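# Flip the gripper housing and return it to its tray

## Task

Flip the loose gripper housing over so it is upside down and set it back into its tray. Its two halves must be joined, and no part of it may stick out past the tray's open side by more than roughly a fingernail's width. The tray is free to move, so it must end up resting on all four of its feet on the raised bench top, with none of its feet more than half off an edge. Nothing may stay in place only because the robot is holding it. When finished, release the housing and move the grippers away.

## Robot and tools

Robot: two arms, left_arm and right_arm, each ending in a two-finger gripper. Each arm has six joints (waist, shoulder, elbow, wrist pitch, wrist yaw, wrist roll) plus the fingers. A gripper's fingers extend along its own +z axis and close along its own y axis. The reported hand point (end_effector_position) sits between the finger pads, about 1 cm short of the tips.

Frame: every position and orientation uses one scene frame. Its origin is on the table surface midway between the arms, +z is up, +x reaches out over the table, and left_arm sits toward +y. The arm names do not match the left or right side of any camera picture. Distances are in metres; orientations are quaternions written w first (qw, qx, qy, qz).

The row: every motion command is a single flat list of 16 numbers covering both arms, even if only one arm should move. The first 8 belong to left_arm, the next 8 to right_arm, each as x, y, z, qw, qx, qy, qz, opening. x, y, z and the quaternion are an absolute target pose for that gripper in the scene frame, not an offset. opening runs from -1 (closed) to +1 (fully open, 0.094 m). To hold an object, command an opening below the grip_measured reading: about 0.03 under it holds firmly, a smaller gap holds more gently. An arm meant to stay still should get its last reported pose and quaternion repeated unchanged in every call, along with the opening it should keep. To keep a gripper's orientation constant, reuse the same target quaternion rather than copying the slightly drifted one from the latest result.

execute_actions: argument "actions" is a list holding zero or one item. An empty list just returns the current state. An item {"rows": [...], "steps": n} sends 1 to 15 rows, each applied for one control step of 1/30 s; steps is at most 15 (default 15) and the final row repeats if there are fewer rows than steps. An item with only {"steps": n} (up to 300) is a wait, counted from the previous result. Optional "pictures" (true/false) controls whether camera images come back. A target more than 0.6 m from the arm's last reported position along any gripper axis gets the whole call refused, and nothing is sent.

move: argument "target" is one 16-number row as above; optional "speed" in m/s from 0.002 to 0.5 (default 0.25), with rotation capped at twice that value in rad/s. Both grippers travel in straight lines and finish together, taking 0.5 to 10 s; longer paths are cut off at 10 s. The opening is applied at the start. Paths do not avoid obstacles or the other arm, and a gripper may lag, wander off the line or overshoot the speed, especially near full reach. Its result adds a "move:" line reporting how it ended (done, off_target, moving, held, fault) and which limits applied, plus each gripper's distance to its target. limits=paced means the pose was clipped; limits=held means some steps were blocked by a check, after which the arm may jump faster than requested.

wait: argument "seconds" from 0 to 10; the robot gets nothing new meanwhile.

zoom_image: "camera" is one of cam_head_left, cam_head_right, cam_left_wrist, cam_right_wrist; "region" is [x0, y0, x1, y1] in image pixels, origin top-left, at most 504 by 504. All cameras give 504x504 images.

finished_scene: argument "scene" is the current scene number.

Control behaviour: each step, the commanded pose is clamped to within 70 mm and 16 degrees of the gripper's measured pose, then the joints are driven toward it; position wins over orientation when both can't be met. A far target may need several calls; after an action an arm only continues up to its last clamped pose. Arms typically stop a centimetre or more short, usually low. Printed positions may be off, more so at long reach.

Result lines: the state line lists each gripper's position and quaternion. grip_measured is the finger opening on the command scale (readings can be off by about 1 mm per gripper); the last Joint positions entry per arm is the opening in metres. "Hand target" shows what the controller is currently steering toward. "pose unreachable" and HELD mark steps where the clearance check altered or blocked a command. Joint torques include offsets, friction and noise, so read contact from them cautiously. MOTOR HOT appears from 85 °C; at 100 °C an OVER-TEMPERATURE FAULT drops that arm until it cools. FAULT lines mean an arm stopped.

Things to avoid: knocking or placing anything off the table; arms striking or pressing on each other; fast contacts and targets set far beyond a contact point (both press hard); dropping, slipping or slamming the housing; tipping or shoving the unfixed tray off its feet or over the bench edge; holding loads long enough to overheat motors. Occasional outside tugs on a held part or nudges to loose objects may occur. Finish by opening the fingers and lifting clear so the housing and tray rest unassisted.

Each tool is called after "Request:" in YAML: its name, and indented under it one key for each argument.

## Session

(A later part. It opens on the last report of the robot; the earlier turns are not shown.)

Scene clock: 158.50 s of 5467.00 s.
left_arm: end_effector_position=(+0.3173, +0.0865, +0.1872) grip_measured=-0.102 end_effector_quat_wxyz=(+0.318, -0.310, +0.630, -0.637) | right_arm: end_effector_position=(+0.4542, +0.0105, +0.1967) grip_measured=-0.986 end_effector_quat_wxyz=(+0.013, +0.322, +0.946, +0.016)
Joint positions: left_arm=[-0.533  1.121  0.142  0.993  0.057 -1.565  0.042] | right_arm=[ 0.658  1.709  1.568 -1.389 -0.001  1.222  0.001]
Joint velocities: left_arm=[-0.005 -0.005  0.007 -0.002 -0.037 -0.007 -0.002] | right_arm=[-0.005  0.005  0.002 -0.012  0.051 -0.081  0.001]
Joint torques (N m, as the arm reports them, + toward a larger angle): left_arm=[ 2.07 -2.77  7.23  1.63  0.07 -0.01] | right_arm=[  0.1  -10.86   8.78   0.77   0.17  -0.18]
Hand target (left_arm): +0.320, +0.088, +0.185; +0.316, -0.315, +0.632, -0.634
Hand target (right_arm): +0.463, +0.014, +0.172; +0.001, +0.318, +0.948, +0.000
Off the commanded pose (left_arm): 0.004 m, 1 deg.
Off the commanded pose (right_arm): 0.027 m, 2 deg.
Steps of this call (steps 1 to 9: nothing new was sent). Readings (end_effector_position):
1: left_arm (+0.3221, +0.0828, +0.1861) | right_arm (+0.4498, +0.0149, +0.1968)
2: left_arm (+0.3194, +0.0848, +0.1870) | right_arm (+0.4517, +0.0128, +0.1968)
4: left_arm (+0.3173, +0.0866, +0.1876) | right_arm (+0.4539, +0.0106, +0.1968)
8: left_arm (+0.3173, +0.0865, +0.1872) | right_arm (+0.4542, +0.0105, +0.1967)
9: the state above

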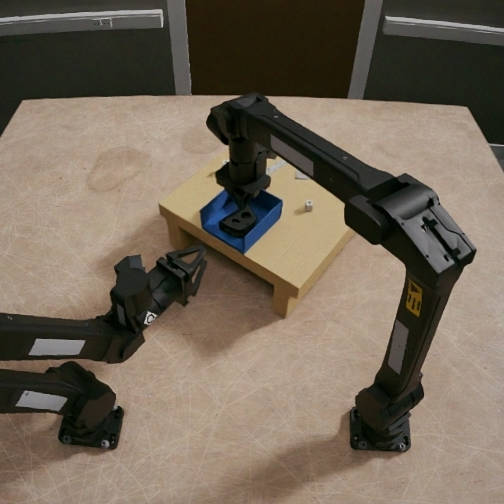

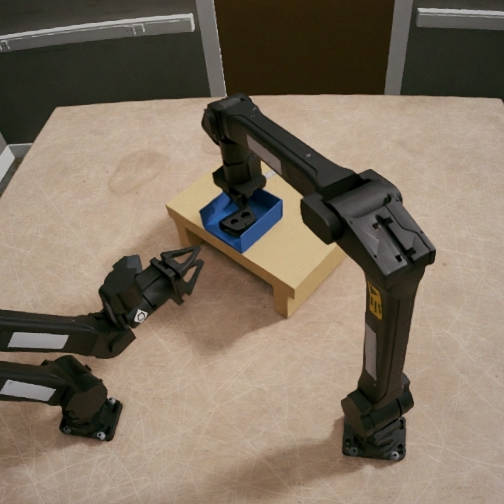

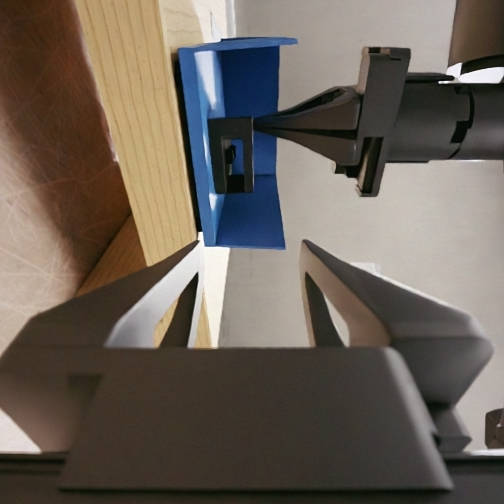

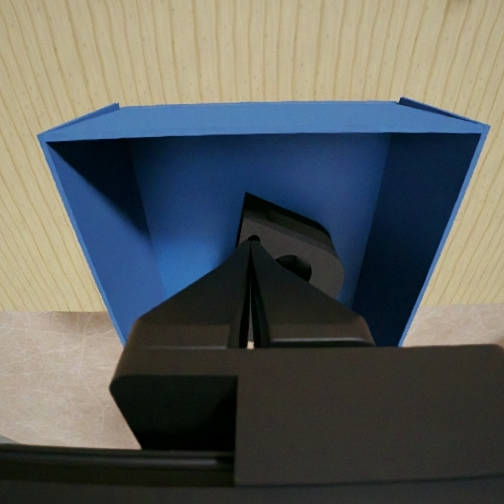

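Request:
move:
  target: [0.29,0.13,0.21,0.3155,-0.3155,0.6325,-0.6325,-0.1, 0.455,0.01,0.28,0,0.317,0.948,0,-1]
  speed: 0.15

Request:
move:
  target: [0.29,0.13,0.21,0.3155,-0.3155,0.6325,-0.6325,-0.1, 0.3,-0.3,0.28,0,0.1,0.995,0,-1]
  speed: 0.35

Request:
zoom_image:
  camera: "cam_head_left"
  region: [170, 150, 320, 280]

Scene clock: 162.53 s of 5467.00 s.
left_arm: end_effector_position=(+0.2867, +0.1303, +0.2132) grip_measured=-0.102 end_effector_quat_wxyz=(+0.318, -0.311, +0.631, -0.635) | right_arm: end_effector_position=(+0.4451, +0.0048, +0.2738) grip_measured=-0.986 end_effector_quat_wxyz=(-0.004, +0.321, +0.947, -0.004)
Joint positions: left_arm=[-0.414  0.629  0.086  0.552  0.174 -1.565  0.042] | right_arm=[ 0.658  1.707  1.767 -1.643 -0.001  1.218  0.001]
Joint velocities: left_arm=[ 0.005 -0.005  0.002 -0.002 -0.007  0.037  0.   ] | right_arm=[-0.015 -0.005 -0.017 -0.012  0.022 -0.051  0.001]
Joint torques (N m, as the arm reports them, + toward a larger angle): left_arm=[1.84 0.83 9.65 1.75 0.04 0.  ] | right_arm=[  0.21 -14.33  10.64   0.18   0.1   -0.15]
Hand target (left_arm): +0.289, +0.131, +0.212; +0.316, -0.315, +0.633, -0.632
Hand target (right_arm): +0.453, +0.009, +0.280; +0.000, +0.317, +0.948, +0.000
Off the commanded pose (left_arm): 0.005 m, 1 deg.
Off the commanded pose (right_arm): 0.013 m, 1 deg.
move: off_target (right_arm)

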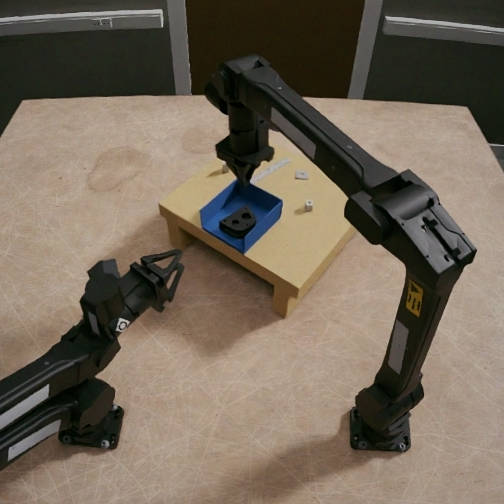

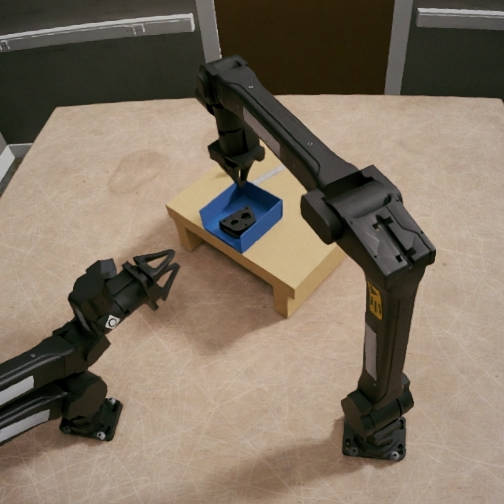

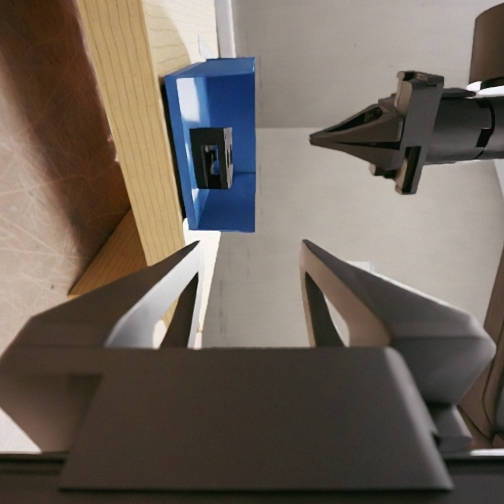

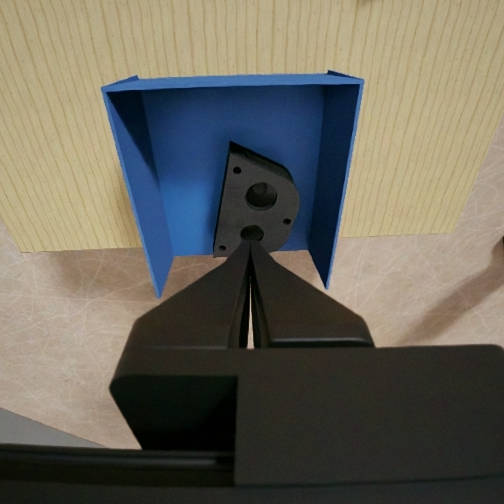

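Scene clock: 164.30 s of 5467.00 s.
left_arm: end_effector_position=(+0.2884, +0.1295, +0.2062) grip_measured=-0.102 end_effector_quat_wxyz=(+0.313, -0.316, +0.638, -0.629) | right_arm: end_effector_position=(+0.3034, -0.3056, +0.2825) grip_measured=-0.986 end_effector_quat_wxyz=(+0.014, +0.109, +0.994, -0.010)
Joint positions: left_arm=[-0.414  0.652  0.086  0.552  0.174 -1.565  0.042] | right_arm=[-0.005  1.101  1.177 -1.619  0.02   0.121  0.001]
Joint velocities: left_arm=[-0.005 -0.005 -0.007 -0.002 -0.022 -0.007 -0.001] | right_arm=[-0.015 -0.015  0.002 -0.022 -0.051 -0.037 -0.   ]
Joint torques (N m, as the arm reports them, + toward a larger angle): left_arm=[ 1.61  0.6   9.55  3.01 -0.04  0.  ] | right_arm=[ 0.85 -5.14  7.46  0.3  -0.12 -0.17]
Hand target (left_arm): +0.290, +0.130, +0.210; +0.316, -0.316, +0.633, -0.633
Hand target (right_arm): +0.301, -0.303, +0.279; +0.006, +0.100, +0.995, -0.008
Off the commanded pose (left_arm): 0.004 m, 1 deg.
Off the commanded pose (right_arm): 0.007 m, 2 deg.
move: done

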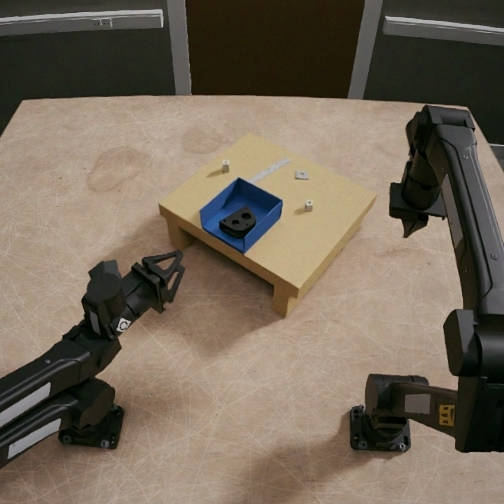

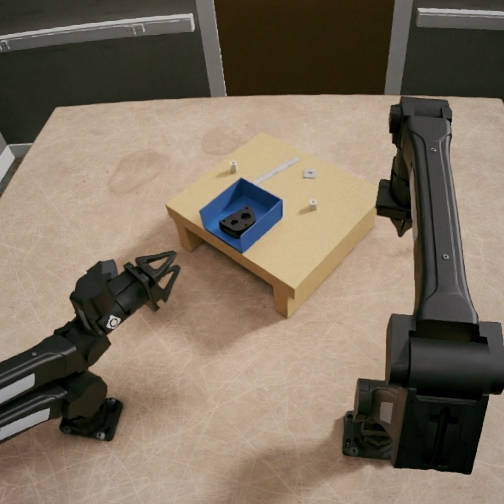

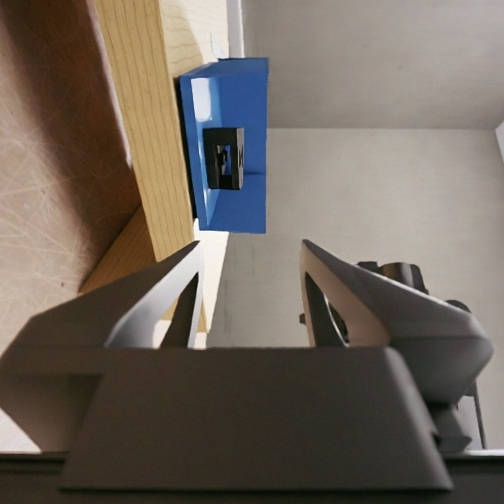

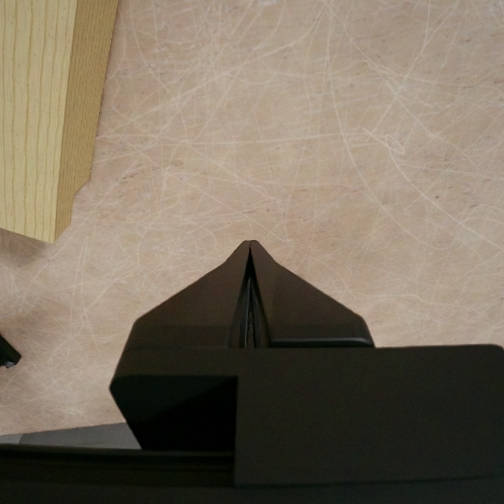

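Region (170, 150, 320, 280) of cam_head_left's 504x504 image, scaled by 3.360, with more detail than that image has; it fills the top 437 rows of this view, and the rest is white.

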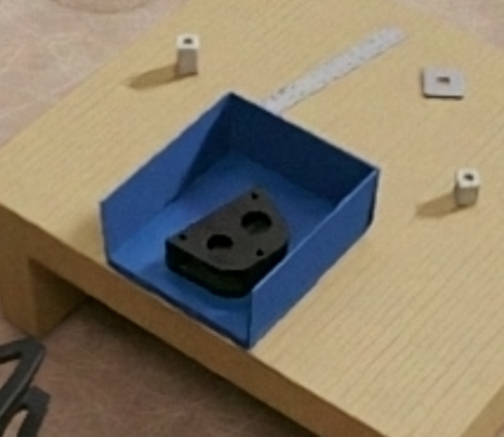

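Request:
finished_scene:
  scene: 1

The scene is finished: the task was done.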